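# Move three cartons to cart tray, close footlocker

## Task

Take all three cartons out of the footlocker and put them in the utility cart's top tray, each resting flat on the tray floor (not upright on an end, not overhanging any tray edge), and then close the footlocker lid completely. Do not let the lid drop shut from more than slightly open, and do not slam it. At the end the robot must have released everything and backed away, must not have fallen or be left leaning, and nothing may count as done if it stays in place only because the robot is holding it.

## Robot and tools

ROBOT. A Hello Robot Stretch 4 has a single arm. It sits on an omni-wheel base, about 1.6 m tall, with the base rim no more than 0.23 m from the base origin. A lift rides a vertical mast and carries a telescoping arm that reaches straight forward. At the arm's end is a three-joint wrist (yaw, pitch, roll) and a two-finger gripper. There are four cameras on the robot: head_camera, head_left_camera, head_right_camera and wrist_camera.

FRAMES. The base frame sits on the floor below the base centre, with x forward, y left and z up. hand_pose is reported in this frame. It is the point between the open fingertips (link pinch), and its printed value may be slightly wrong. When all wrist joints are 0, the hand axes line up with the base axes. The odometry frame is the base frame as it was when the scene began.

execute_actions(actions, cameras). actions is a list holding one action, or an empty list to get a fresh report only. An action may hold "base", "joints" or both, plus optional "pace" and "contact_limits". The alternative is {"end_of_arm": "enable_torque"} on its own. The motions in one action start together.
- base: an offset from where the base last measured itself. Give exactly one key. translate_m moves straight ahead (+) or back, from -2 to 2 m. strafe_m moves sideways, left +, from -2 to 2 m. rotate_rad turns in place, counter-clockwise/left +, from -3.2 to 3.2 rad.
- joints: absolute targets by name, in metres or radians. lift_m runs 0 to 1.2. arm_m (extension) runs 0 to 0.55. wrist_yaw_rad runs -1.134 to 4.276: 0 points forward, + turns left, 3.14 is folded back, and above 3.4 the arm may block it. wrist_pitch_rad runs -1.117 to 4.259: 0 is level and 1.57 points down. wrist_roll_rad runs -1.117 to 4.259: at 0 the fingers are level, and + turns clockwise as seen from behind. gripper_m runs -0.038 to 0.141 and is the fingertip gap. Negative values press the tips together. Done tolerances are 0.004 for lift, arm and gripper, 0.02 for yaw and roll, and 0.05 for pitch. An over-range joint target is clipped and noted. Any other bad value or key rejects the whole call.
- pace: "slow", "default", "fast" or "max". Base top speeds for these are 0.1/0.3/0.4/0.6 m/s and 1/2/3/4 rad/s. Above lift_m 0.2, a higher lift lowers these caps, down to 0.3 m/s and 1 rad/s at 1.2.
- contact_limits: only {"arm_m": value} is accepted, from 0 (very gentle) to 0.75 (firm). The default is 0.5.
- One action runs for at most 15 s.
- cameras: a list of camera names or "all". Leaving it out or giving null gives all; [] gives none.

Any joint or base you leave out of an action may still be pushing toward its earlier target. A good opening move unfolds the wrist with lift_m 0.4 and wrist_yaw_rad 0 together. If a result reports a stop, the later robot calls in the same reply are skipped.

wait(seconds): 0 to 10 s with no new command. It returns the same report as an empty action. zoom_image(camera, region): gives a sharper crop of a camera's latest full image. region is [x0, y0, x1, y1] in pixels, with 0,0 at the top left, and is at most 504x504. read_manual(section): returns only the licence texts. finished_scene(scene): ends the current scene for good, so pass its number only once the goal is met and stable.

RESULTS. lidar_m lists 12 distances in metres from the base origin, one per 30-degree sector. The first sector is dead ahead and the rest go counter-clockwise (4th left, 7th behind, 10th right). "-" means nothing is seen, or something closer than 0.25 m. The lidar covers about 0.15 m up to robot height. It can miss glass, thin legs and things behind the robot. wrist_depth_mm is a 7x7 grid of depths in mm (100-2000), starting top-left. It includes the robot's own body.

base_odometry comes from wheel turns, so slipping shows as travel. Heading runs -3.142 to 3.142, left +. If turned_by_wheels and turned_by_imu differ by more than about 0.1 rad, the base hit something or slipped. base_tilt is given in degrees, forward/right +, and has a fixed offset of up to about 1.5.

base_status and joint_status report how each motion ended:
- done
- off_target: the part may still be pushing.
- contact_stop_at_<key>: the part went slack, so a slack lift may sink under load and slack wheels may roll.
- limit_stop_at_<name>: limit_stop_at_tilt means a lean above 6 degrees, and lift, arm and wheels ignore commands until the lean eases. limit_stop_at_own_body means a self-collision was blocked; moving away from the body is allowed.
- time_out
- torque_fault: a wrist or gripper motor went limp. Send enable_torque to restore it.

on_its_own describes what this call did not command. Its "held at" is a target, not a measured position. motor_effort gives each motor's percent of its maximum, with the peak in brackets; the readings are noisy and offset. A gripper effort change at gripper_m 0 or above signals a firm grip. A load in a level gripper pulls wrist_pitch effort away from 0. For wheel_0, wheel_1 and wheel_2, + means turning right.

GRIPPING. Command a gap smaller than the object to squeeze it. This pulls the object toward the wrist by up to a third of the shortfall, and opening pushes it back out. Neither the gripper reading nor "done" proves you are holding something. If the fingertips jam on a surface below, raise the lift.

AVOID:
- Turning or driving with more than 1 kg held and arm_m above 0.2, especially at fast or max; the robot can tip.
- Sustained pushing or pulling with the gripper held high or with a high contact limit.
- Jamming the gripper into things, which causes torque faults.
- Holding more than about 2 kg with a level gripper.
- Tilting the gripper up (pitch below -0.2) while it is rolled (roll below -0.4 or above 4), since this risks self-collision.
- Dropping cartons, letting the lid fall, hard knocks, and leaving a wheel perched on something low.

Something may occasionally nudge loose objects, so check the scene before finishing.

Each tool is called after ">>>" as name([rows], argument=value, ...), one row to a line, values as JSON.

## Session

>>> execute_actions(actions=[])

Scene clock: 0.00 s.
base_odometry: x=+0.000 y=+0.000 heading=+0.000 (m, m, rad; odometry frame)
turned_by_wheels: +0.000 (rad since the last result)
turned_by_imu: +0.000 (rad since the last result)
base_tilt: forward=+0.5 right=-0.4 (deg)
lidar_m: 1.95 2.76 1.83 1.79 1.49 1.23 1.23 1.30 1.17 2.16 2.37 1.98
base_status: not commanded
joint_positions: lift_m=+0.210 arm_m=+0.000 wrist_yaw_rad=+3.179 wrist_pitch_rad=+0.007 wrist_roll_rad=-0.005 gripper_m=+0.057
joint_status: not commanded
motor_effort: lift_m=+18 arm_m=+0 wrist_yaw_rad=+1 wrist_pitch_rad=-10 wrist_roll_rad=+0 gripper_m=-4 wheel_0=-1 wheel_1=+0 wheel_2=+1 (%)
hand_pose: x=-0.1211 y=+0.0765 z=+0.3859 quat_wxyz=(-0.019, -0.004, -0.003, +1.000) (m; base frame)
wrist_depth_mm: - 131 199 1366 1308 1229 1160 / - 110 133 1366 1336 1255 1182 / - 118 139 1336 1281 1255 1182 / 135 134 278 1366 1308 1255 1205 / 220 1499 1430 1397 1308 1281 1205 / 216 1255 213 1160 200 1205 1160 / 213 866 946 - 917 820 854
pictures: head_camera, head_left_camera, head_right_camera, wrist_camera
Images, in order (width x height): head_camera 420x560, head_left_camera 420x672, head_right_camera 420x672, wrist_camera 616x392.

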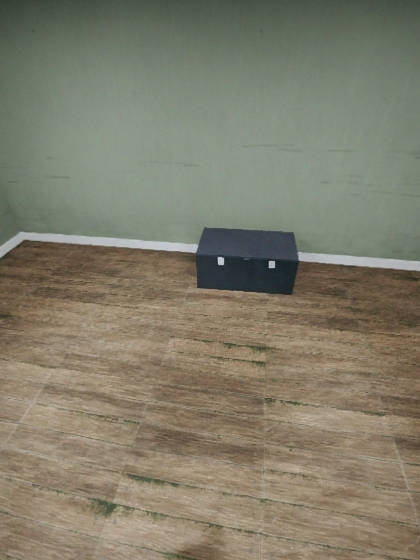

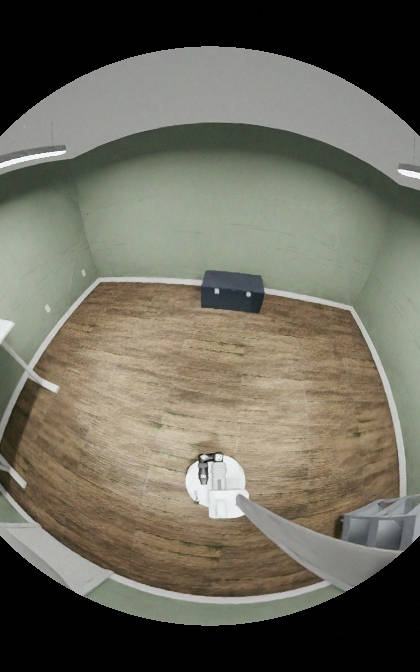

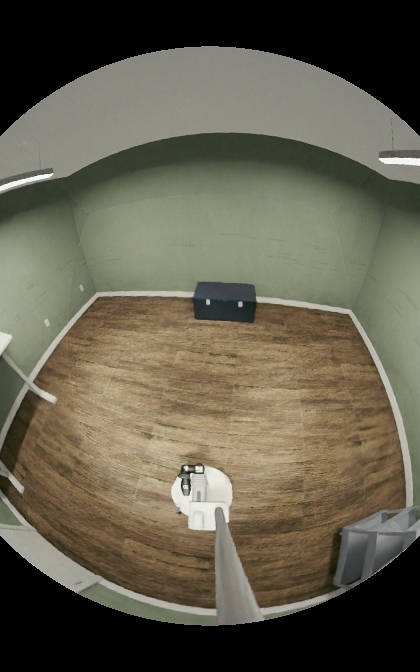

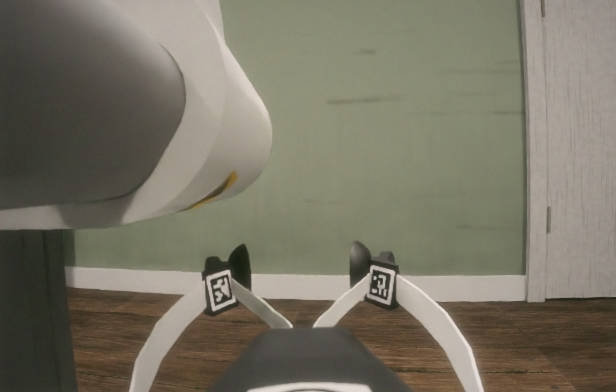

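>>> zoom_image(camera="head_camera", region=[180, 210, 320, 310])

>>> zoom_image(camera="head_right_camera", region=[300, 470, 420, 620])

Region (180, 210, 320, 310) of head_camera's 420x560 image, scaled by 3.600, with more detail than that image has; it fills the top 360 rows of this view, and the rest is white.

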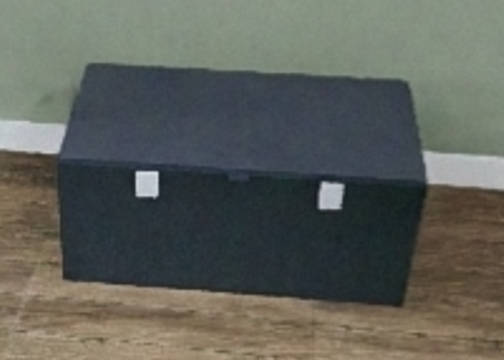

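Region (300, 470, 420, 620) of head_right_camera's 420x672 image, scaled by 3.360, with more detail than that image has; it fills the left 403 columns of this view, and the rest is white.

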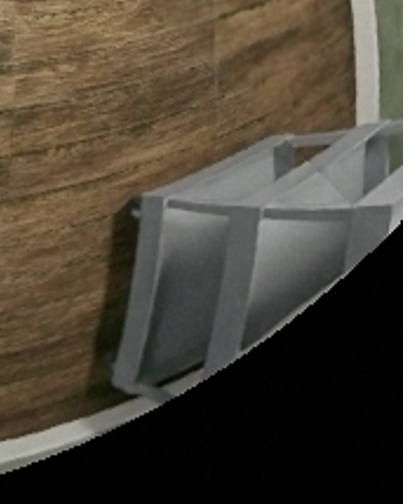

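>>> execute_actions([
  {"base":{"rotate_rad":-0.11},"joints":{"lift_m":0.4,"wrist_yaw_rad":0,"gripper_m":0.0}},
], cameras=[])

>>> execute_actions([
  {"base":{"translate_m":1.25},"joints":{"lift_m":0.15,"wrist_pitch_rad":0.2},"pace":"fast"},
])

Scene clock: 18.67 s.
base_odometry: x=+0.000 y=+0.000 heading=-0.110 (m, m, rad; odometry frame)
turned_by_wheels: -0.110 (rad since the last result)
turned_by_imu: -0.108 (rad since the last result)
base_tilt: forward=+0.5 right=-0.5 (deg)
lidar_m: 1.94 2.63 1.83 1.78 1.66 1.27 1.23 1.28 1.18 2.17 2.28 2.60
base_status: done
joint_positions: lift_m=+0.400 arm_m=+0.000 wrist_yaw_rad=+0.001 wrist_pitch_rad=+0.007 wrist_roll_rad=-0.005 gripper_m=+0.000
joint_status: all done
motor_effort: lift_m=+21(22) arm_m=+0(0) wrist_yaw_rad=-1(4) wrist_pitch_rad=-9(10) wrist_roll_rad=+0(0) gripper_m=-6(6) wheel_0=+1(6) wheel_1=+2(5) wheel_2=+1(7) (%)
hand_pose: x=+0.4590 y=-0.0873 z=+0.5758 quat_wxyz=(+1.000, -0.003, +0.004, +0.000) (m; base frame)
wrist_depth_mm: - - - - - - - / - - - - - - - / - - - - - - - / - - - - - - - / - - 1808 1756 - - - / 1863 1808 186 191 185 1756 1618 / 1281 1229 1255 - 1205 1182 1205
pictures: none
No camera images: the call's "cameras" was empty. Leave "cameras" out to get every camera's image.

Scene clock: 23.07 s.
base_odometry: x=+1.243 y=-0.137 heading=-0.109 (m, m, rad; odometry frame)
turned_by_wheels: +0.000 (rad since the last result)
turned_by_imu: -0.006 (rad since the last result)
base_tilt: forward=+0.6 right=-0.6 (deg)
lidar_m: 0.67 0.72 1.87 2.53 1.94 2.55 2.48 2.02 2.29 2.22 1.76 0.72
base_status: done
joint_positions: lift_m=+0.150 arm_m=+0.000 wrist_yaw_rad=+0.000 wrist_pitch_rad=+0.202 wrist_roll_rad=-0.005 gripper_m=+0.000
joint_status: all done
motor_effort: lift_m=+15(20) arm_m=+0(0) wrist_yaw_rad=+1(1) wrist_pitch_rad=-9(10) wrist_roll_rad=-1(1) gripper_m=-6(6) wheel_0=+1(6) wheel_1=+2(7) wheel_2=+1(13) (%)
hand_pose: x=+0.4531 y=-0.0873 z=+0.2706 quat_wxyz=(+0.995, -0.003, +0.101, +0.000) (m; base frame)
wrist_depth_mm: 960 976 976 991 960 960 960 / 1008 1008 1008 991 991 991 1008 / 469 466 473 477 477 477 1025 / 484 488 488 488 496 496 1078 / 504 508 508 500 512 517 917 / 521 530 185 191 186 544 654 / 539 530 539 - 525 521 530
pictures: head_camera, head_left_camera, head_right_camera, wrist_camera
camera_calibration (this result's frames):
wrist_camera: T_world_to_cam=[[-0.0378607, -0.998637, -0.0359224, -0.0683684], [-0.257555, 0.0444855, -0.965239, 0.421254], [0.965522, -0.0272927, -0.258888, -0.141192], [0, 0, 0, 1]] pos_world=[0.242231, -0.0908684, 0.367601]
Images, in order (width x height): head_camera 420x560, head_left_camera 420x672, head_right_camera 420x672, wrist_camera 616x392.

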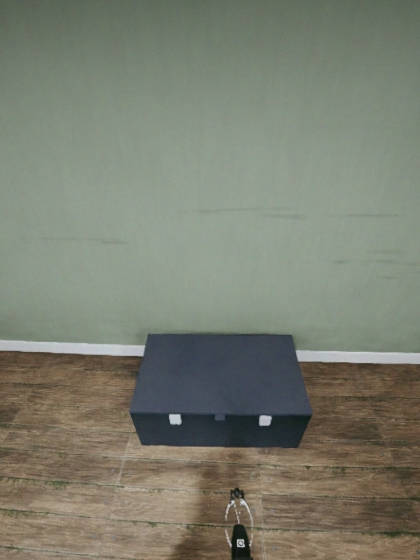

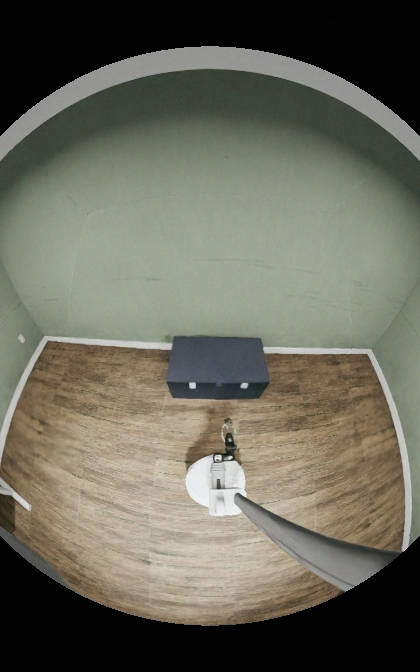

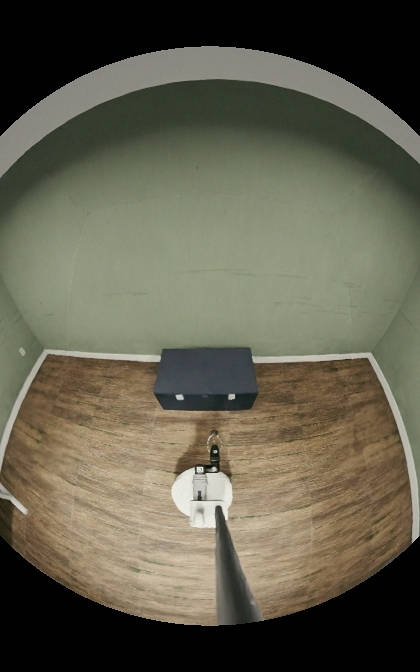

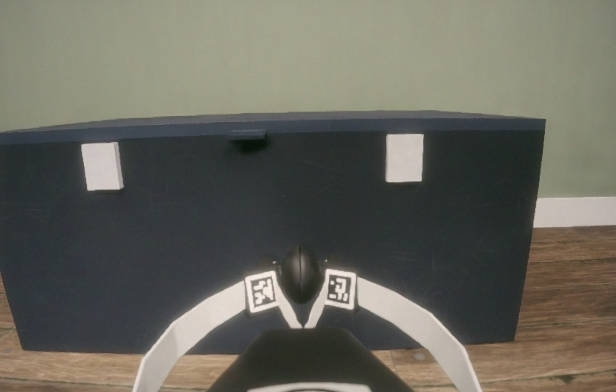

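>>> execute_actions([
  {"base":{"strafe_m":0.055},"joints":{"lift_m":0.235,"wrist_pitch_rad":0.3,"gripper_m":0.09,"arm_m":0.12}},
], cameras=["head_camera","wrist_camera"])

Scene clock: 43.50 s.
base_odometry: x=+1.249 y=-0.082 heading=-0.109 (m, m, rad; odometry frame)
turned_by_wheels: +0.000 (rad since the last result)
turned_by_imu: +0.000 (rad since the last result)
base_tilt: forward=+0.5 right=-0.3 (deg)
lidar_m: 0.69 0.74 1.89 2.46 1.87 2.53 2.47 2.05 2.36 2.28 1.75 0.74
base_status: done
joint_positions: lift_m=+0.235 arm_m=+0.119 wrist_yaw_rad=+0.000 wrist_pitch_rad=+0.302 wrist_roll_rad=-0.005 gripper_m=+0.090
joint_status: all done
motor_effort: lift_m=+21(22) arm_m=+7(8) wrist_yaw_rad=+2(1) wrist_pitch_rad=-9(11) wrist_roll_rad=+0(0) gripper_m=-2(8) wheel_0=-1(5) wheel_1=+1(6) wheel_2=+0(0) (%)
hand_pose: x=+0.5651 y=-0.0874 z=+0.3272 quat_wxyz=(+0.989, -0.003, +0.150, +0.000) (m; base frame)
wrist_depth_mm: 831 842 854 842 842 842 831 / 891 891 878 891 904 878 866 / 549 530 500 492 480 477 480 / 368 366 373 373 375 375 384 / 387 394 389 397 392 404 407 / 418 413 410 413 424 427 436 / 445 442 449 - 452 462 459
pictures: head_camera, wrist_camera
camera_calibration (this result's frames):
wrist_camera: T_world_to_cam=[[-0.0414525, -0.99863, -0.0319412, -0.0614262], [-0.35255, 0.0445316, -0.934733, 0.548425], [0.934874, -0.0274861, -0.353913, -0.186208], [0, 0, 0, 1]] pos_world=[0.364882, -0.0908824, 0.444767]
Images, in order (width x height): head_camera 420x560, wrist_camera 616x392.

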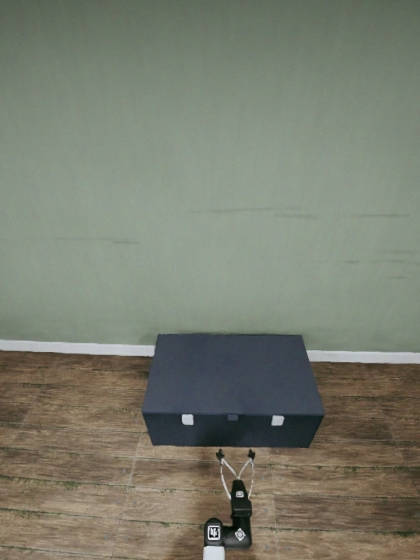

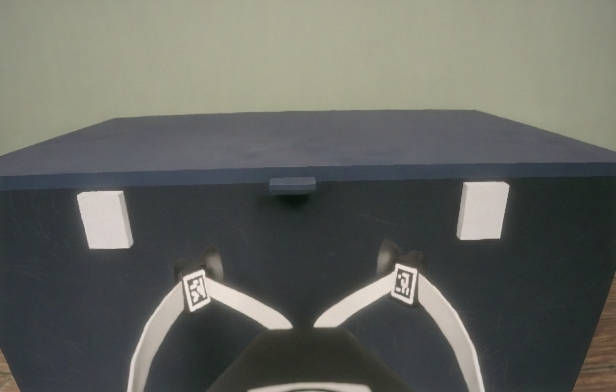

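>>> execute_actions([
  {"base":{"translate_m":0.105}},
], cameras=["wrist_camera"])

Scene clock: 49.50 s.
base_odometry: x=+1.353 y=-0.093 heading=-0.109 (m, m, rad; odometry frame)
turned_by_wheels: +0.000 (rad since the last result)
turned_by_imu: -0.001 (rad since the last result)
base_tilt: forward=+0.6 right=-0.5 (deg)
lidar_m: 0.59 0.62 1.73 2.46 1.93 2.59 2.59 2.15 2.36 2.27 1.60 0.63
base_status: done
joint_positions: lift_m=+0.235 arm_m=+0.119 wrist_yaw_rad=+0.000 wrist_pitch_rad=+0.302 wrist_roll_rad=-0.005 gripper_m=+0.090
joint_status: not commanded
motor_effort: lift_m=+21(21) arm_m=+7(8) wrist_yaw_rad=+1(0) wrist_pitch_rad=-9(9) wrist_roll_rad=+0(0) gripper_m=-3(2) wheel_0=+1(6) wheel_1=+2(6) wheel_2=+1(9) (%)
hand_pose: x=+0.5651 y=-0.0874 z=+0.3272 quat_wxyz=(+0.989, -0.003, +0.150, +0.000) (m; base frame)
wrist_depth_mm: 741 741 741 750 750 741 732 / 778 788 788 798 778 768 788 / 544 517 500 488 484 477 480 / 294 290 287 283 281 277 276 / 268 274 272 277 273 281 272 / 283 290 286 287 297 298 303 / 307 310 309 - 314 320 322
pictures: wrist_camera
camera_calibration (this result's frames):
wrist_camera: T_world_to_cam=[[-0.0414525, -0.99863, -0.0319411, -0.0614257], [-0.35255, 0.0445315, -0.934733, 0.548434], [0.934874, -0.0274861, -0.353913, -0.186215], [0, 0, 0, 1]] pos_world=[0.364892, -0.0908824, 0.444773]
Images, in order (width x height): wrist_camera 616x392.

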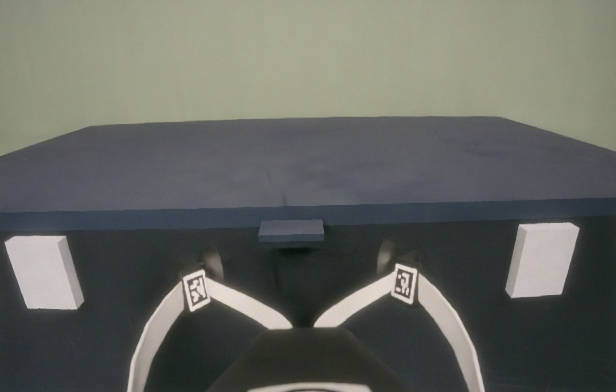

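>>> execute_actions([
  {"base":{"strafe_m":0.006},"joints":{"lift_m":0.247,"arm_m":0.138,"gripper_m":0.06},"pace":"slow","contact_limits":{"arm_m":0.2}},
], cameras=["wrist_camera"])

Scene clock: 58.10 s.
base_odometry: x=+1.353 y=-0.088 heading=-0.109 (m, m, rad; odometry frame)
turned_by_wheels: +0.000 (rad since the last result)
turned_by_imu: +0.000 (rad since the last result)
base_tilt: forward=+0.5 right=-0.4 (deg)
lidar_m: 0.60 0.64 1.72 2.45 1.92 2.59 2.58 2.15 2.36 2.27 1.60 0.63
base_status: done
joint_positions: lift_m=+0.247 arm_m=+0.137 wrist_yaw_rad=+0.000 wrist_pitch_rad=+0.302 wrist_roll_rad=-0.005 gripper_m=+0.060
joint_status: all done
motor_effort: lift_m=+21(21) arm_m=+8(8) wrist_yaw_rad=+0(1) wrist_pitch_rad=-9(9) wrist_roll_rad=+0(0) gripper_m=-3(0) wheel_0=-2(3) wheel_1=+3(6) wheel_2=+0(0) (%)
contact_limits: arm_m 0.2
hand_pose: x=+0.5830 y=-0.0874 z=+0.3392 quat_wxyz=(+0.989, -0.003, +0.150, +0.000) (m; base frame)
wrist_depth_mm: 732 732 732 715 723 741 723 / 768 768 768 768 759 768 759 / 798 585 559 549 544 539 661 / 332 325 324 320 314 312 307 / 253 258 255 248 254 259 257 / 260 271 265 265 200 277 268 / 286 286 286 - 293 297 300
pictures: wrist_camera
camera_calibration (this result's frames):
wrist_camera: T_world_to_cam=[[-0.0414524, -0.99863, -0.0319412, -0.0602989], [-0.35255, 0.0445316, -0.934733, 0.565957], [0.934874, -0.027486, -0.353913, -0.198764], [0, 0, 0, 1]] pos_world=[0.382848, -0.0908824, 0.456747]
Images, in order (width x height): wrist_camera 616x392.

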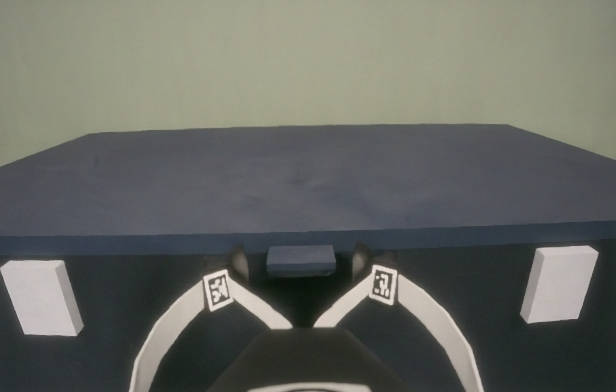

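>>> execute_actions([
  {"joints":{"arm_m":0.146,"gripper_m":0.0},"pace":"slow","contact_limits":{"arm_m":0.2}},
], cameras=["wrist_camera"])

>>> execute_actions([
  {"joints":{"lift_m":0.30},"pace":"slow"},
], cameras=["wrist_camera","head_camera"])

Scene clock: 68.57 s.
base_odometry: x=+1.354 y=-0.088 heading=-0.109 (m, m, rad; odometry frame)
turned_by_wheels: +0.000 (rad since the last result)
turned_by_imu: +0.000 (rad since the last result)
base_tilt: forward=+0.5 right=-0.4 (deg)
lidar_m: 0.59 0.63 1.74 2.45 1.92 2.57 2.58 2.15 2.38 2.28 1.59 0.63
base_status: not commanded
joint_positions: lift_m=+0.247 arm_m=+0.146 wrist_yaw_rad=+0.004 wrist_pitch_rad=+0.302 wrist_roll_rad=-0.005 gripper_m=+0.001
joint_status: all done
motor_effort: lift_m=+21(21) arm_m=+3(7) wrist_yaw_rad=-8(9) wrist_pitch_rad=-9(9) wrist_roll_rad=-1(0) gripper_m=-32(33) wheel_0=-2(2) wheel_1=+2(3) wheel_2=+2(2) (%)
contact_limits: arm_m 0.2
hand_pose: x=+0.5922 y=-0.0865 z=+0.3392 quat_wxyz=(+0.989, -0.003, +0.150, +0.002) (m; base frame)
wrist_depth_mm: 723 732 715 723 715 715 715 / 759 741 759 759 741 750 759 / 768 591 564 539 539 539 661 / 330 325 320 319 315 309 306 / 246 248 245 244 249 251 249 / 253 256 187 258 187 262 260 / 274 274 274 - 279 283 286
pictures: wrist_camera
camera_calibration (this result's frames):
wrist_camera: T_world_to_cam=[[-0.0379998, -0.998767, -0.0319423, -0.0610222], [-0.352681, 0.043313, -0.934741, 0.569138], [0.934972, -0.0242545, -0.353892, -0.207121], [0, 0, 0, 1]] pos_world=[0.392057, -0.0906217, 0.456749]
Images, in order (width x height): wrist_camera 616x392.

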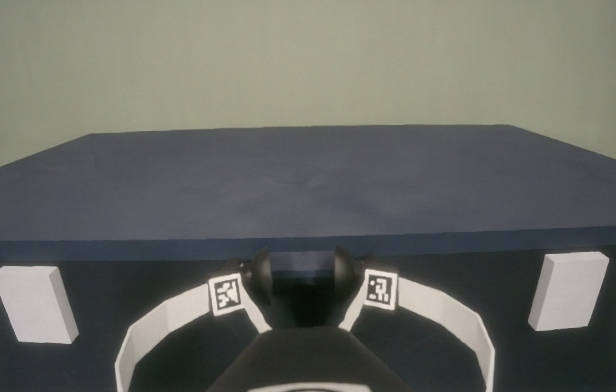

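Scene clock: 69.87 s.
base_odometry: x=+1.354 y=-0.088 heading=-0.109 (m, m, rad; odometry frame)
turned_by_wheels: +0.000 (rad since the last result)
turned_by_imu: +0.000 (rad since the last result)
base_tilt: forward=+0.5 right=-0.4 (deg)
lidar_m: 0.59 0.62 1.72 2.46 1.91 2.61 2.58 2.15 2.34 2.28 1.62 0.62
base_status: not commanded
joint_positions: lift_m=+0.300 arm_m=+0.146 wrist_yaw_rad=+0.003 wrist_pitch_rad=+0.303 wrist_roll_rad=-0.005 gripper_m=+0.001
joint_status: all done
motor_effort: lift_m=+24(25) arm_m=+2(2) wrist_yaw_rad=-9(10) wrist_pitch_rad=-13(21) wrist_roll_rad=+0(1) gripper_m=-32(34) wheel_0=-2(2) wheel_1=+2(2) wheel_2=+3(3) (%)
hand_pose: x=+0.5921 y=-0.0865 z=+0.3915 quat_wxyz=(+0.989, -0.003, +0.151, +0.002) (m; base frame)
wrist_depth_mm: 723 723 723 723 715 707 715 / 741 741 759 750 759 750 759 / 798 788 798 788 788 788 788 / 387 379 368 364 359 349 345 / 249 250 251 249 252 256 512 / 484 647 186 266 188 272 271 / 264 276 277 - 281 282 272
pictures: head_camera, wrist_camera
camera_calibration (this result's frames):
wrist_camera: T_world_to_cam=[[-0.0383175, -0.998757, -0.0318713, -0.0592661], [-0.354261, 0.0434006, -0.934139, 0.618727], [0.934361, -0.0245031, -0.355484, -0.187559], [0, 0, 0, 1]] pos_world=[0.392168, -0.0906414, 0.509414]
Images, in order (width x height): head_camera 420x560, wrist_camera 616x392.

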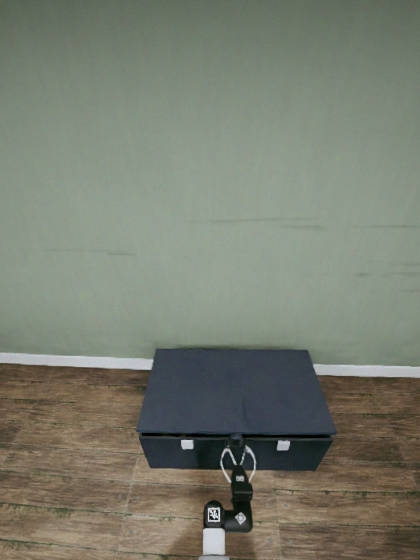

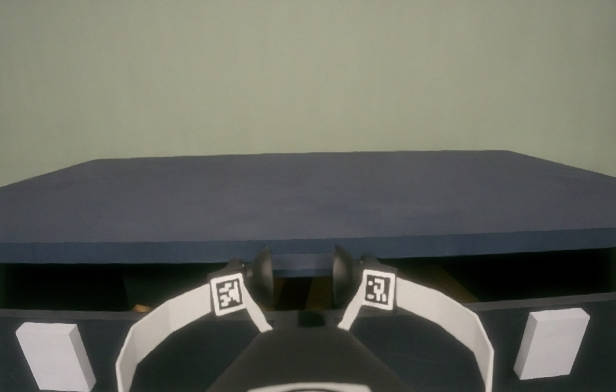

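>>> execute_actions([
  {"joints":{"lift_m":0.367,"arm_m":0.162},"pace":"slow"},
], cameras=[])

>>> execute_actions([
  {"joints":{"lift_m":0.443,"arm_m":0.19},"pace":"slow"},
], cameras=["wrist_camera"])

Scene clock: 80.03 s.
base_odometry: x=+1.353 y=-0.088 heading=-0.109 (m, m, rad; odometry frame)
turned_by_wheels: +0.000 (rad since the last result)
turned_by_imu: -0.001 (rad since the last result)
base_tilt: forward=+0.7 right=-0.5 (deg)
lidar_m: 0.59 0.60 1.73 2.47 1.95 2.59 2.57 2.15 2.38 2.28 1.60 0.62
base_status: not commanded
joint_positions: lift_m=+0.367 arm_m=+0.161 wrist_yaw_rad=-0.001 wrist_pitch_rad=+0.308 wrist_roll_rad=-0.005 gripper_m=+0.001
joint_status: all done
on_its_own: wrist_pitch_rad is at rest, and its effort (-26) is outside its rest range (-23 to +23)
motor_effort: lift_m=+23(26) arm_m=+8(16) wrist_yaw_rad=+4(17) wrist_pitch_rad=-26(36) wrist_roll_rad=+0(1) gripper_m=-25(34) wheel_0=+0(2) wheel_1=+2(2) wheel_2=-4(3) (%)
hand_pose: x=+0.6063 y=-0.0878 z=+0.4573 quat_wxyz=(+0.988, -0.003, +0.153, +0.000) (m; base frame)
wrist_depth_mm: 707 707 699 715 707 715 707 / 750 741 741 741 741 741 741 / 778 788 768 788 778 778 778 / 809 585 564 539 508 480 466 / 267 266 250 249 253 276 270 / 539 691 186 691 189 668 530 / 530 554 715 - 603 564 517
pictures: none
No camera images: the call's "cameras" was empty. Leave "cameras" out to get every camera's image.

Scene clock: 81.53 s.
base_odometry: x=+1.353 y=-0.087 heading=-0.109 (m, m, rad; odometry frame)
turned_by_wheels: +0.000 (rad since the last result)
turned_by_imu: +0.000 (rad since the last result)
base_tilt: forward=+0.4 right=-0.5 (deg)
lidar_m: 0.59 0.60 1.72 2.47 1.92 2.59 2.56 2.11 2.37 2.28 1.62 0.63
base_status: not commanded
joint_positions: lift_m=+0.443 arm_m=+0.189 wrist_yaw_rad=-0.002 wrist_pitch_rad=+0.307 wrist_roll_rad=-0.005 gripper_m=+0.001
joint_status: all done
motor_effort: lift_m=+23(22) arm_m=+8(14) wrist_yaw_rad=+7(19) wrist_pitch_rad=-23(27) wrist_roll_rad=+0(0) gripper_m=-26(26) wheel_0=+1(0) wheel_1=+2(2) wheel_2=-5(4) (%)
hand_pose: x=+0.6343 y=-0.0879 z=+0.5338 quat_wxyz=(+0.988, -0.002, +0.153, -0.001) (m; base frame)
wrist_depth_mm: 676 676 683 676 683 676 668 / 707 715 715 723 723 715 715 / 768 750 759 759 759 741 741 / 798 788 788 809 798 798 798 / 251 248 251 251 252 274 387 / 564 707 189 732 189 668 544 / 530 683 778 - 668 661 544
pictures: wrist_camera
camera_calibration (this result's frames):
wrist_camera: T_world_to_cam=[[-0.0435228, -0.998548, -0.0317405, -0.0512721], [-0.356953, 0.045216, -0.933027, 0.76787], [0.933108, -0.0292781, -0.358403, -0.174513], [0, 0, 0, 1]] pos_world=[0.434701, -0.0910271, 0.652271]
Images, in order (width x height): wrist_camera 616x392.

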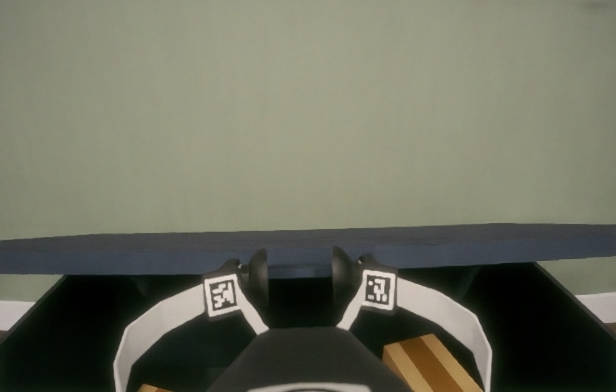

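>>> execute_actions([
  {"joints":{"lift_m":0.514,"arm_m":0.24,"gripper_m":-0.012},"pace":"slow"},
], cameras=["wrist_camera"])

>>> execute_actions([
  {"joints":{"lift_m":0.574,"arm_m":0.292},"pace":"slow"},
], cameras=["wrist_camera","head_camera"])

Scene clock: 91.17 s.
base_odometry: x=+1.353 y=-0.087 heading=-0.109 (m, m, rad; odometry frame)
turned_by_wheels: +0.000 (rad since the last result)
turned_by_imu: +0.000 (rad since the last result)
base_tilt: forward=+0.5 right=-0.4 (deg)
lidar_m: 0.61 0.63 1.74 2.45 1.93 2.59 2.60 2.13 2.35 2.28 1.60 0.63
base_status: not commanded
joint_positions: lift_m=+0.514 arm_m=+0.238 wrist_yaw_rad=-0.005 wrist_pitch_rad=+0.301 wrist_roll_rad=-0.005 gripper_m=-0.011
joint_status: all done
on_its_own: wrist_yaw_rad is at rest, and its effort (+14) is outside its rest range (-13 to +13)
motor_effort: lift_m=+19(27) arm_m=+12(13) wrist_yaw_rad=+14(15) wrist_pitch_rad=-6(31) wrist_roll_rad=+0(0) gripper_m=-25(33) wheel_0=+1(1) wheel_1=+2(2) wheel_2=-2(5) (%)
hand_pose: x=+0.6838 y=-0.0888 z=+0.6066 quat_wxyz=(+0.989, -0.002, +0.150, -0.002) (m; base frame)
wrist_depth_mm: 634 627 634 640 647 634 640 / 668 661 676 668 668 676 668 / 707 699 707 691 707 707 691 / 750 750 741 732 741 732 750 / 768 778 768 768 253 306 634 / 831 312 185 676 189 654 842 / 574 699 715 - 723 723 549
pictures: wrist_camera
camera_calibration (this result's frames):
wrist_camera: T_world_to_cam=[[-0.0463997, -0.998411, -0.0319769, -0.0455251], [-0.351518, 0.0462834, -0.935037, 0.851159], [0.935031, -0.032145, -0.353106, -0.199379], [0, 0, 0, 1]] pos_world=[0.48351, -0.0912563, 0.724007]
Images, in order (width x height): wrist_camera 616x392.

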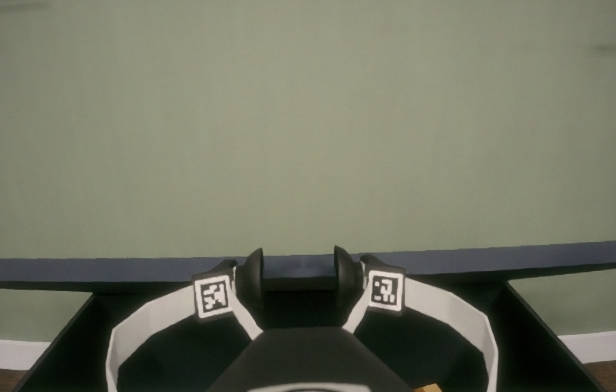

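Scene clock: 92.90 s.
base_odometry: x=+1.353 y=-0.087 heading=-0.109 (m, m, rad; odometry frame)
turned_by_wheels: +0.000 (rad since the last result)
turned_by_imu: +0.000 (rad since the last result)
base_tilt: forward=+0.4 right=-0.4 (deg)
lidar_m: 0.60 0.61 1.75 2.46 1.92 2.57 2.59 2.14 2.36 2.28 1.62 0.62
base_status: not commanded
joint_positions: lift_m=+0.574 arm_m=+0.290 wrist_yaw_rad=-0.004 wrist_pitch_rad=+0.298 wrist_roll_rad=-0.005 gripper_m=-0.011
joint_status: all done
motor_effort: lift_m=+18(24) arm_m=+12(13) wrist_yaw_rad=+13(15) wrist_pitch_rad=+3(30) wrist_roll_rad=+0(0) gripper_m=-26(32) wheel_0=+1(1) wheel_1=+2(2) wheel_2=-2(3) (%)
hand_pose: x=+0.7363 y=-0.0886 z=+0.6675 quat_wxyz=(+0.989, -0.002, +0.148, -0.002) (m; base frame)
wrist_depth_mm: 591 591 591 597 591 591 585 / 615 609 621 621 615 615 609 / 654 647 647 654 640 654 647 / 683 676 683 691 683 676 676 / 723 707 699 707 715 715 256 / 325 239 186 285 189 289 459 / 798 634 640 - 654 661 798
pictures: head_camera, wrist_camera
camera_calibration (this result's frames):
wrist_camera: T_world_to_cam=[[-0.0456348, -0.998442, -0.0321006, -0.0414433], [-0.348771, 0.0460364, -0.936077, 0.925164], [0.936096, -0.0315219, -0.350328, -0.229545], [0, 0, 0, 1]] pos_world=[0.535655, -0.0912057, 0.784278]
Images, in order (width x height): head_camera 420x560, wrist_camera 616x392.

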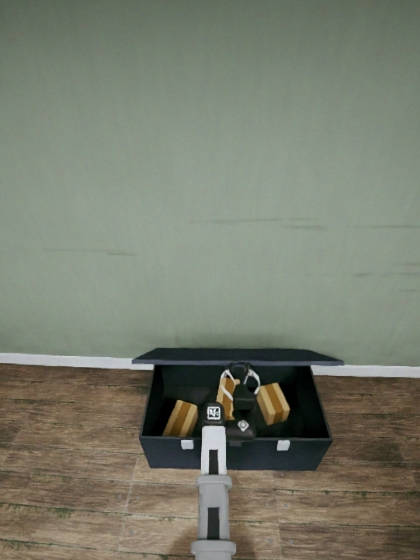

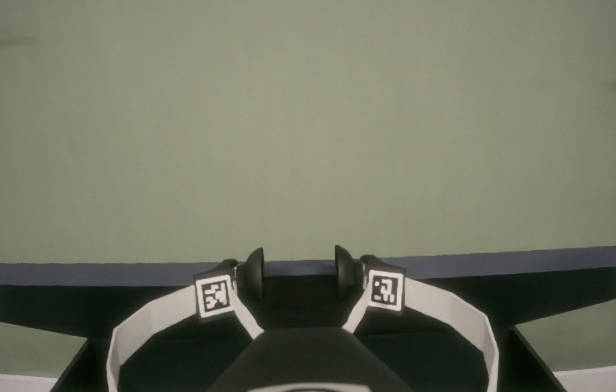

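>>> execute_actions([
  {"joints":{"lift_m":0.628,"arm_m":0.35},"pace":"slow"},
], cameras=[])

>>> execute_actions([
  {"joints":{"lift_m":0.669,"arm_m":0.42},"pace":"slow"},
], cameras=["wrist_camera"])

Scene clock: 100.00 s.
base_odometry: x=+1.353 y=-0.088 heading=-0.109 (m, m, rad; odometry frame)
turned_by_wheels: +0.000 (rad since the last result)
turned_by_imu: +0.000 (rad since the last result)
base_tilt: forward=+0.6 right=-0.5 (deg)
lidar_m: 0.59 0.63 1.71 2.45 1.95 2.59 2.60 2.14 2.36 2.28 1.61 0.63
base_status: not commanded
joint_positions: lift_m=+0.628 arm_m=+0.348 wrist_yaw_rad=-0.003 wrist_pitch_rad=+0.302 wrist_roll_rad=-0.005 gripper_m=-0.011
joint_status: all done
motor_effort: lift_m=+21(27) arm_m=+9(12) wrist_yaw_rad=+9(13) wrist_pitch_rad=-9(49) wrist_roll_rad=+0(0) gripper_m=-27(35) wheel_0=+0(1) wheel_1=+2(2) wheel_2=-2(3) (%)
hand_pose: x=+0.7945 y=-0.0881 z=+0.7202 quat_wxyz=(+0.989, -0.002, +0.150, -0.001) (m; base frame)
wrist_depth_mm: 530 530 535 535 539 530 535 / 559 559 559 559 559 559 554 / 585 585 597 585 591 597 591 / 627 627 627 621 615 627 627 / 654 654 654 654 647 654 647 / 270 241 186 255 189 258 314 / 410 402 404 - 442 500 750
pictures: none
No camera images: the call's "cameras" was empty. Leave "cameras" out to get every camera's image.

Scene clock: 101.97 s.
base_odometry: x=+1.353 y=-0.088 heading=-0.109 (m, m, rad; odometry frame)
turned_by_wheels: +0.000 (rad since the last result)
turned_by_imu: +0.000 (rad since the last result)
base_tilt: forward=+0.4 right=-0.5 (deg)
lidar_m: 0.59 0.62 1.72 2.43 1.94 2.60 2.59 2.14 2.34 2.27 1.62 0.62
base_status: not commanded
joint_positions: lift_m=+0.669 arm_m=+0.418 wrist_yaw_rad=-0.003 wrist_pitch_rad=+0.298 wrist_roll_rad=-0.005 gripper_m=-0.011
joint_status: all done
motor_effort: lift_m=+19(29) arm_m=+9(11) wrist_yaw_rad=+9(10) wrist_pitch_rad=+3(57) wrist_roll_rad=+0(0) gripper_m=-28(33) wheel_0=+0(0) wheel_1=+2(2) wheel_2=-2(1) (%)
hand_pose: x=+0.8648 y=-0.0882 z=+0.7624 quat_wxyz=(+0.989, -0.002, +0.148, -0.001) (m; base frame)
wrist_depth_mm: 466 469 469 469 469 466 466 / 488 488 488 488 488 488 488 / 517 517 521 517 521 512 512 / 544 544 544 544 549 544 549 / 580 574 569 574 574 569 569 / 250 244 185 243 189 248 274 / 306 307 306 - 319 340 347
pictures: wrist_camera
camera_calibration (this result's frames):
wrist_camera: T_world_to_cam=[[-0.0441545, -0.998509, -0.0321008, -0.0334083], [-0.348835, 0.0455194, -0.936078, 1.05884], [0.936143, -0.0301342, -0.350325, -0.316533], [0, 0, 0, 1]] pos_world=[0.664206, -0.0910947, 0.879196]
Images, in order (width x height): wrist_camera 616x392.

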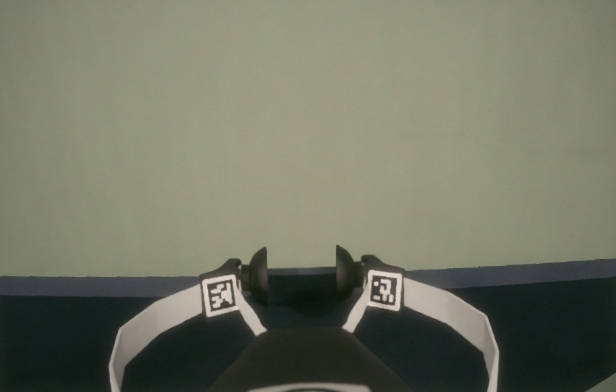

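>>> execute_actions([
  {"joints":{"lift_m":0.686,"arm_m":0.46},"pace":"slow"},
], cameras=[])

>>> execute_actions([
  {"joints":{"lift_m":0.701,"arm_m":0.505},"pace":"slow"},
], cameras=[])

>>> execute_actions([
  {"base":{"translate_m":0.06},"joints":{"lift_m":0.713},"pace":"slow"},
], cameras=["wrist_camera","head_camera"])

Scene clock: 109.67 s.
base_odometry: x=+1.353 y=-0.088 heading=-0.109 (m, m, rad; odometry frame)
turned_by_wheels: +0.000 (rad since the last result)
turned_by_imu: +0.000 (rad since the last result)
base_tilt: forward=+0.6 right=-0.4 (deg)
lidar_m: 0.59 0.63 1.73 2.45 1.93 2.60 2.59 2.13 2.39 2.27 1.58 0.62
base_status: not commanded
joint_positions: lift_m=+0.686 arm_m=+0.458 wrist_yaw_rad=-0.003 wrist_pitch_rad=+0.298 wrist_roll_rad=-0.005 gripper_m=-0.011
joint_status: all done
motor_effort: lift_m=+20(23) arm_m=+9(8) wrist_yaw_rad=+8(9) wrist_pitch_rad=+1(28) wrist_roll_rad=+0(0) gripper_m=-30(30) wheel_0=+0(0) wheel_1=+2(2) wheel_2=-1(1) (%)
hand_pose: x=+0.9049 y=-0.0882 z=+0.7793 quat_wxyz=(+0.989, -0.002, +0.149, -0.001) (m; base frame)
wrist_depth_mm: 433 433 430 433 430 433 436 / 452 449 455 445 452 449 452 / 477 480 477 477 480 477 477 / 504 504 500 500 508 500 508 / 539 530 525 525 525 521 530 / 244 244 185 238 189 245 263 / 285 285 285 - 297 309 312
pictures: none
No camera images: the call's "cameras" was empty. Leave "cameras" out to get every camera's image.

Scene clock: 111.30 s.
base_odometry: x=+1.353 y=-0.088 heading=-0.109 (m, m, rad; odometry frame)
turned_by_wheels: +0.000 (rad since the last result)
turned_by_imu: +0.000 (rad since the last result)
base_tilt: forward=+0.5 right=-0.5 (deg)
lidar_m: 0.59 0.62 1.72 2.47 1.91 2.60 2.59 2.14 2.36 2.29 1.61 0.63
base_status: not commanded
joint_positions: lift_m=+0.701 arm_m=+0.504 wrist_yaw_rad=-0.003 wrist_pitch_rad=+0.300 wrist_roll_rad=-0.005 gripper_m=-0.011
joint_status: all done
motor_effort: lift_m=+20(23) arm_m=+8(9) wrist_yaw_rad=+8(8) wrist_pitch_rad=-3(29) wrist_roll_rad=+0(0) gripper_m=-30(31) wheel_0=+0(0) wheel_1=+2(2) wheel_2=-2(1) (%)
hand_pose: x=+0.9498 y=-0.0881 z=+0.7938 quat_wxyz=(+0.989, -0.002, +0.149, -0.001) (m; base frame)
wrist_depth_mm: 389 387 392 392 392 389 392 / 410 407 407 410 413 410 407 / 430 430 427 427 427 430 433 / 455 452 455 455 455 455 455 / 480 480 477 473 477 477 477 / 245 240 186 236 189 247 256 / 270 268 270 - 279 287 291
pictures: none
No camera images: the call's "cameras" was empty. Leave "cameras" out to get every camera's image.

Scene clock: 113.13 s.
base_odometry: x=+1.413 y=-0.094 heading=-0.110 (m, m, rad; odometry frame)
turned_by_wheels: +0.000 (rad since the last result)
turned_by_imu: -0.001 (rad since the last result)
base_tilt: forward=+0.4 right=-0.4 (deg)
lidar_m: 0.53 0.58 1.66 2.47 1.95 2.59 2.65 2.20 2.35 2.27 1.53 0.56
base_status: done
joint_positions: lift_m=+0.713 arm_m=+0.504 wrist_yaw_rad=-0.003 wrist_pitch_rad=+0.301 wrist_roll_rad=-0.005 gripper_m=-0.011
joint_status: all done
motor_effort: lift_m=+21(24) arm_m=+8(8) wrist_yaw_rad=+9(7) wrist_pitch_rad=-7(30) wrist_roll_rad=+0(0) gripper_m=-29(30) wheel_0=+0(3) wheel_1=+1(5) wheel_2=-5(8) (%)
hand_pose: x=+0.9499 y=-0.0881 z=+0.8054 quat_wxyz=(+0.989, -0.002, +0.150, -0.001) (m; base frame)
wrist_depth_mm: 336 336 334 338 334 334 336 / 349 353 353 353 353 353 349 / 368 368 370 368 370 370 370 / 392 392 392 392 392 392 389 / 413 415 407 410 413 415 413 / 239 240 186 234 188 244 248 / 254 254 256 - 262 268 272
pictures: head_camera, wrist_camera
camera_calibration (this result's frames):
wrist_camera: T_world_to_cam=[[-0.0440897, -0.998516, -0.0319741, -0.0283915], [-0.351698, 0.0454698, -0.935009, 1.13063], [0.935075, -0.029979, -0.353181, -0.377725], [0, 0, 0, 1]] pos_world=[0.74959, -0.0910828, 0.922836]
Images, in order (width x height): head_camera 420x560, wrist_camera 616x392.

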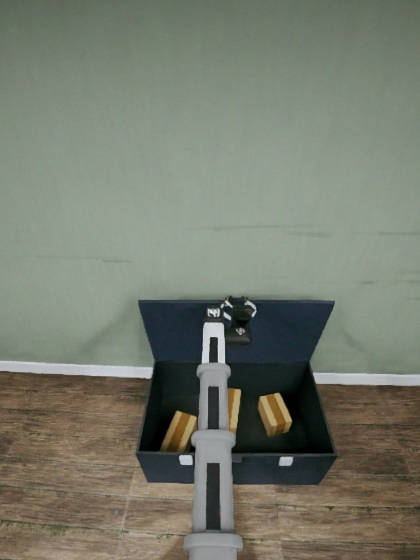

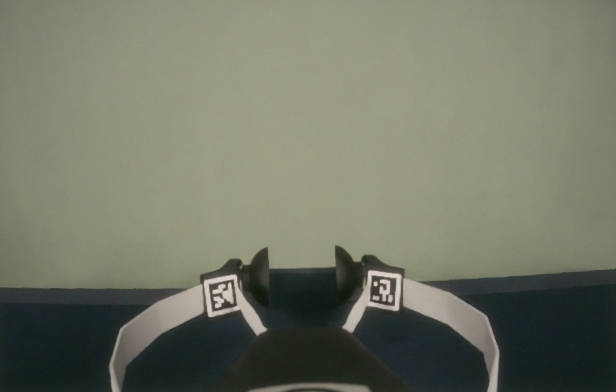

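>>> execute_actions([
  {"base":{"translate_m":0.07},"joints":{"lift_m":0.715},"pace":"slow"},
], cameras=[])

>>> execute_actions([
  {"base":{"translate_m":0.04},"joints":{"lift_m":0.712},"pace":"slow"},
], cameras=["wrist_camera","head_camera"])

Scene clock: 119.77 s.
base_odometry: x=+1.482 y=-0.102 heading=-0.110 (m, m, rad; odometry frame)
turned_by_wheels: +0.000 (rad since the last result)
turned_by_imu: -0.001 (rad since the last result)
base_tilt: forward=+0.5 right=-0.5 (deg)
lidar_m: 0.45 0.48 1.53 2.45 1.96 2.57 2.70 2.26 2.37 2.30 0.67 0.50
base_status: done
joint_positions: lift_m=+0.715 arm_m=+0.504 wrist_yaw_rad=-0.002 wrist_pitch_rad=+0.300 wrist_roll_rad=-0.005 gripper_m=-0.011
joint_status: all done
motor_effort: lift_m=+21(21) arm_m=+8(8) wrist_yaw_rad=+7(8) wrist_pitch_rad=-3(11) wrist_roll_rad=+0(0) gripper_m=-32(30) wheel_0=+1(1) wheel_1=+2(3) wheel_2=-4(9) (%)
hand_pose: x=+0.9500 y=-0.0881 z=+0.8078 quat_wxyz=(+0.989, -0.002, +0.149, -0.001) (m; base frame)
wrist_depth_mm: 271 271 272 272 271 270 272 / 283 283 283 285 286 283 283 / 297 300 300 298 300 298 298 / 317 315 315 315 315 317 317 / 336 336 330 330 330 336 336 / 236 236 186 231 188 239 243 / 242 244 244 - 248 253 254
pictures: none
No camera images: the call's "cameras" was empty. Leave "cameras" out to get every camera's image.

Scene clock: 121.30 s.
base_odometry: x=+1.522 y=-0.106 heading=-0.110 (m, m, rad; odometry frame)
turned_by_wheels: +0.000 (rad since the last result)
turned_by_imu: -0.001 (rad since the last result)
base_tilt: forward=+0.6 right=-0.5 (deg)
lidar_m: 0.42 0.44 1.45 2.45 1.98 2.58 2.76 2.30 2.38 2.28 0.62 0.45
base_status: done
joint_positions: lift_m=+0.712 arm_m=+0.504 wrist_yaw_rad=-0.006 wrist_pitch_rad=+0.302 wrist_roll_rad=-0.005 gripper_m=-0.011
joint_status: all done
on_its_own: wrist_yaw_rad is at rest, and its effort (+16) is outside its rest range (-13 to +13)
motor_effort: lift_m=+14(18) arm_m=+7(8) wrist_yaw_rad=+16(16) wrist_pitch_rad=-9(3) wrist_roll_rad=-1(0) gripper_m=-24(30) wheel_0=+3(6) wheel_1=+4(3) wheel_2=-9(9) (%)
hand_pose: x=+0.9495 y=-0.0890 z=+0.8048 quat_wxyz=(+0.989, -0.002, +0.150, -0.002) (m; base frame)
wrist_depth_mm: 234 235 236 236 236 235 236 / 245 245 246 245 247 246 247 / 258 259 260 260 262 259 262 / 273 273 274 273 276 274 276 / 290 290 287 287 289 293 293 / 230 229 186 229 190 236 240 / 234 236 237 - 241 246 247
pictures: head_camera, wrist_camera
camera_calibration (this result's frames):
wrist_camera: T_world_to_cam=[[-0.0472084, -0.998374, -0.0319356, -0.0263336], [-0.352411, 0.0465622, -0.934686, 1.13046], [0.934654, -0.0328706, -0.354036, -0.376848], [0, 0, 0, 1]] pos_world=[0.749365, -0.0913146, 0.922367]
Images, in order (width x height): head_camera 420x560, wrist_camera 616x392.

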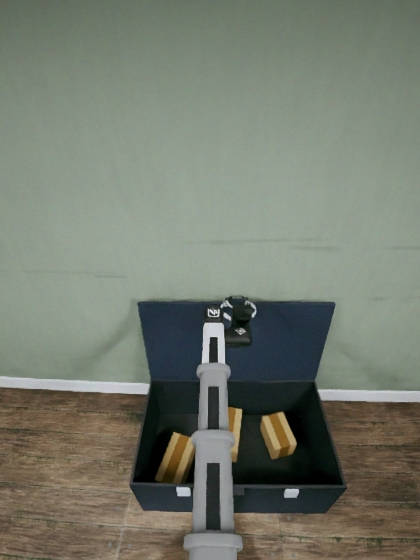

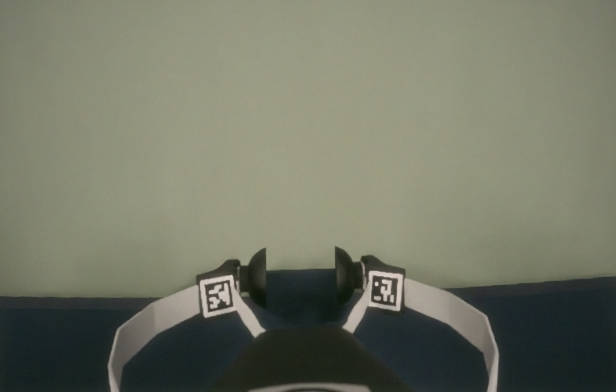

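>>> execute_actions([
  {"joints":{"gripper_m":0.07,"arm_m":0.49},"pace":"slow"},
], cameras=["wrist_camera"])

>>> execute_actions([
  {"joints":{"arm_m":0.44},"pace":"slow"},
], cameras=["wrist_camera"])

Scene clock: 129.73 s.
base_odometry: x=+1.522 y=-0.106 heading=-0.110 (m, m, rad; odometry frame)
turned_by_wheels: +0.000 (rad since the last result)
turned_by_imu: +0.000 (rad since the last result)
base_tilt: forward=+0.6 right=-0.5 (deg)
lidar_m: 0.41 0.45 1.50 2.46 2.02 2.60 2.75 2.28 2.34 2.29 0.64 0.43
base_status: not commanded
joint_positions: lift_m=+0.712 arm_m=+0.491 wrist_yaw_rad=-0.001 wrist_pitch_rad=+0.302 wrist_roll_rad=-0.005 gripper_m=+0.070
joint_status: all done
motor_effort: lift_m=+14(14) arm_m=-5(8) wrist_yaw_rad=+1(17) wrist_pitch_rad=-8(9) wrist_roll_rad=-1(0) gripper_m=-2(27) wheel_0=+1(3) wheel_1=+3(4) wheel_2=-3(9) (%)
hand_pose: x=+0.9372 y=-0.0876 z=+0.8048 quat_wxyz=(+0.989, -0.003, +0.150, +0.000) (m; base frame)
wrist_depth_mm: 246 246 247 247 246 245 246 / 256 258 258 258 259 256 257 / 272 272 271 272 271 272 271 / 287 287 286 287 287 287 287 / 306 306 300 296 301 303 301 / 238 239 238 236 241 243 247 / 244 243 246 - 250 252 255
pictures: wrist_camera
camera_calibration (this result's frames):
wrist_camera: T_world_to_cam=[[-0.0420591, -0.998604, -0.0319526, -0.0303331], [-0.352265, 0.0447487, -0.93483, 1.12592], [0.934955, -0.0280623, -0.353656, -0.365429], [0, 0, 0, 1]] pos_world=[0.737005, -0.0909288, 0.922336]
Images, in order (width x height): wrist_camera 616x392.

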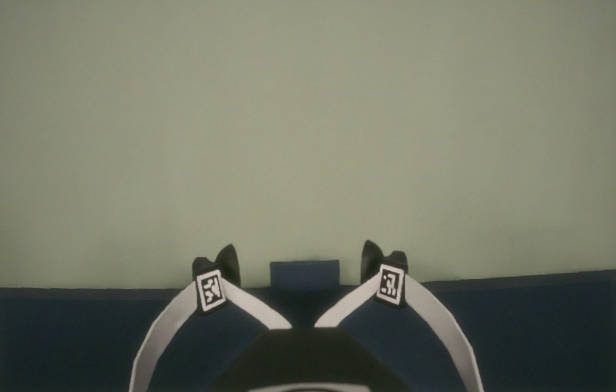

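Scene clock: 131.43 s.
base_odometry: x=+1.522 y=-0.106 heading=-0.110 (m, m, rad; odometry frame)
turned_by_wheels: +0.000 (rad since the last result)
turned_by_imu: +0.000 (rad since the last result)
base_tilt: forward=+0.6 right=-0.4 (deg)
lidar_m: 0.43 0.44 1.49 2.45 1.99 2.59 2.76 2.30 2.38 2.29 0.63 0.45
base_status: not commanded
joint_positions: lift_m=+0.712 arm_m=+0.441 wrist_yaw_rad=+0.000 wrist_pitch_rad=+0.302 wrist_roll_rad=-0.005 gripper_m=+0.070
joint_status: all done
motor_effort: lift_m=+14(14) arm_m=-7(10) wrist_yaw_rad=+2(3) wrist_pitch_rad=-9(8) wrist_roll_rad=+0(0) gripper_m=-3(4) wheel_0=+1(1) wheel_1=+3(3) wheel_2=-3(3) (%)
hand_pose: x=+0.8877 y=-0.0875 z=+0.8048 quat_wxyz=(+0.989, -0.003, +0.150, +0.000) (m; base frame)
wrist_depth_mm: 291 289 293 293 291 290 290 / 304 304 304 306 304 306 303 / 322 324 322 324 322 322 322 / 342 340 342 340 340 338 342 / 353 351 351 286 291 291 296 / 289 290 286 290 293 298 301 / 301 301 303 - 309 312 312
pictures: wrist_camera
camera_calibration (this result's frames):
wrist_camera: T_world_to_cam=[[-0.041868, -0.998612, -0.0319477, -0.0325379], [-0.352385, 0.04468, -0.934788, 1.1085], [0.934918, -0.0278798, -0.353767, -0.318996], [0, 0, 0, 1]] pos_world=[0.687493, -0.0909141, 0.922325]
Images, in order (width x height): wrist_camera 616x392.

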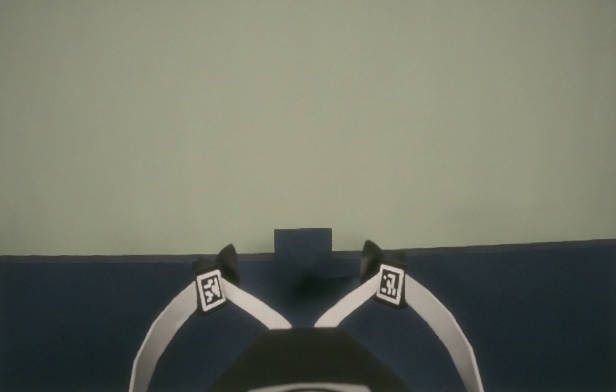

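>>> execute_actions([
  {"base":{"translate_m":0.1},"joints":{"arm_m":0.3,"wrist_pitch_rad":1.57,"gripper_m":0.14,"lift_m":0.6}},
], cameras=["wrist_camera","head_camera"])

Scene clock: 142.17 s.
base_odometry: x=+1.621 y=-0.117 heading=-0.109 (m, m, rad; odometry frame)
turned_by_wheels: +0.000 (rad since the last result)
turned_by_imu: -0.001 (rad since the last result)
base_tilt: forward=+0.6 right=-0.5 (deg)
lidar_m: 0.32 0.35 1.36 2.45 2.05 2.58 2.87 2.37 2.37 2.28 0.48 0.36
base_status: done
joint_positions: lift_m=+0.600 arm_m=+0.301 wrist_yaw_rad=+0.000 wrist_pitch_rad=+1.570 wrist_roll_rad=-0.005 gripper_m=+0.140
joint_status: all done
motor_effort: lift_m=+15(16) arm_m=-7(7) wrist_yaw_rad=+1(2) wrist_pitch_rad=-2(1) wrist_roll_rad=+0(0) gripper_m=+2(3) wheel_0=+0(6) wheel_1=+1(3) wheel_2=+0(10) (%)
hand_pose: x=+0.4726 y=-0.0874 z=+0.4900 quat_wxyz=(+0.708, -0.002, +0.707, +0.002) (m; base frame)
wrist_depth_mm: 549 585 591 569 627 591 530 / 559 683 683 569 591 640 521 / 559 564 691 574 699 647 525 / 564 574 699 707 707 707 530 / 554 574 699 707 707 661 535 / 492 427 433 166 424 445 473 / 715 392 399 - 750 750 750
pictures: head_camera, wrist_camera
camera_calibration (this result's frames):
wrist_camera: T_world_to_cam=[[-0.0429956, -0.998622, 0.0300862, -0.0897388], [-0.997339, 0.0446761, 0.0576161, 0.486435], [-0.0588808, -0.0275289, -0.997885, 0.743002], [0, 0, 0, 1]] pos_world=[0.52503, -0.0908931, 0.716104]
Images, in order (width x height): head_camera 420x560, wrist_camera 616x392.

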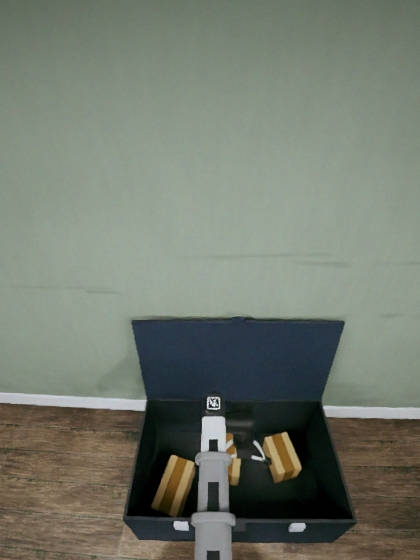

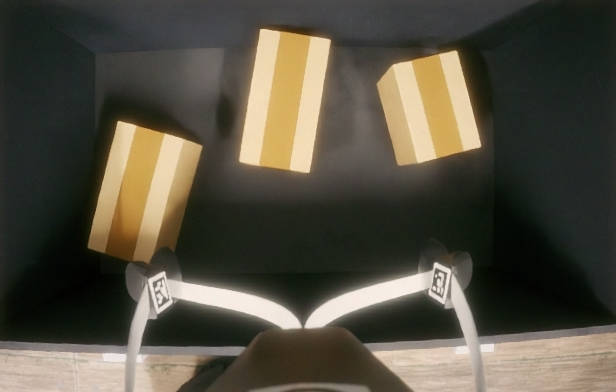

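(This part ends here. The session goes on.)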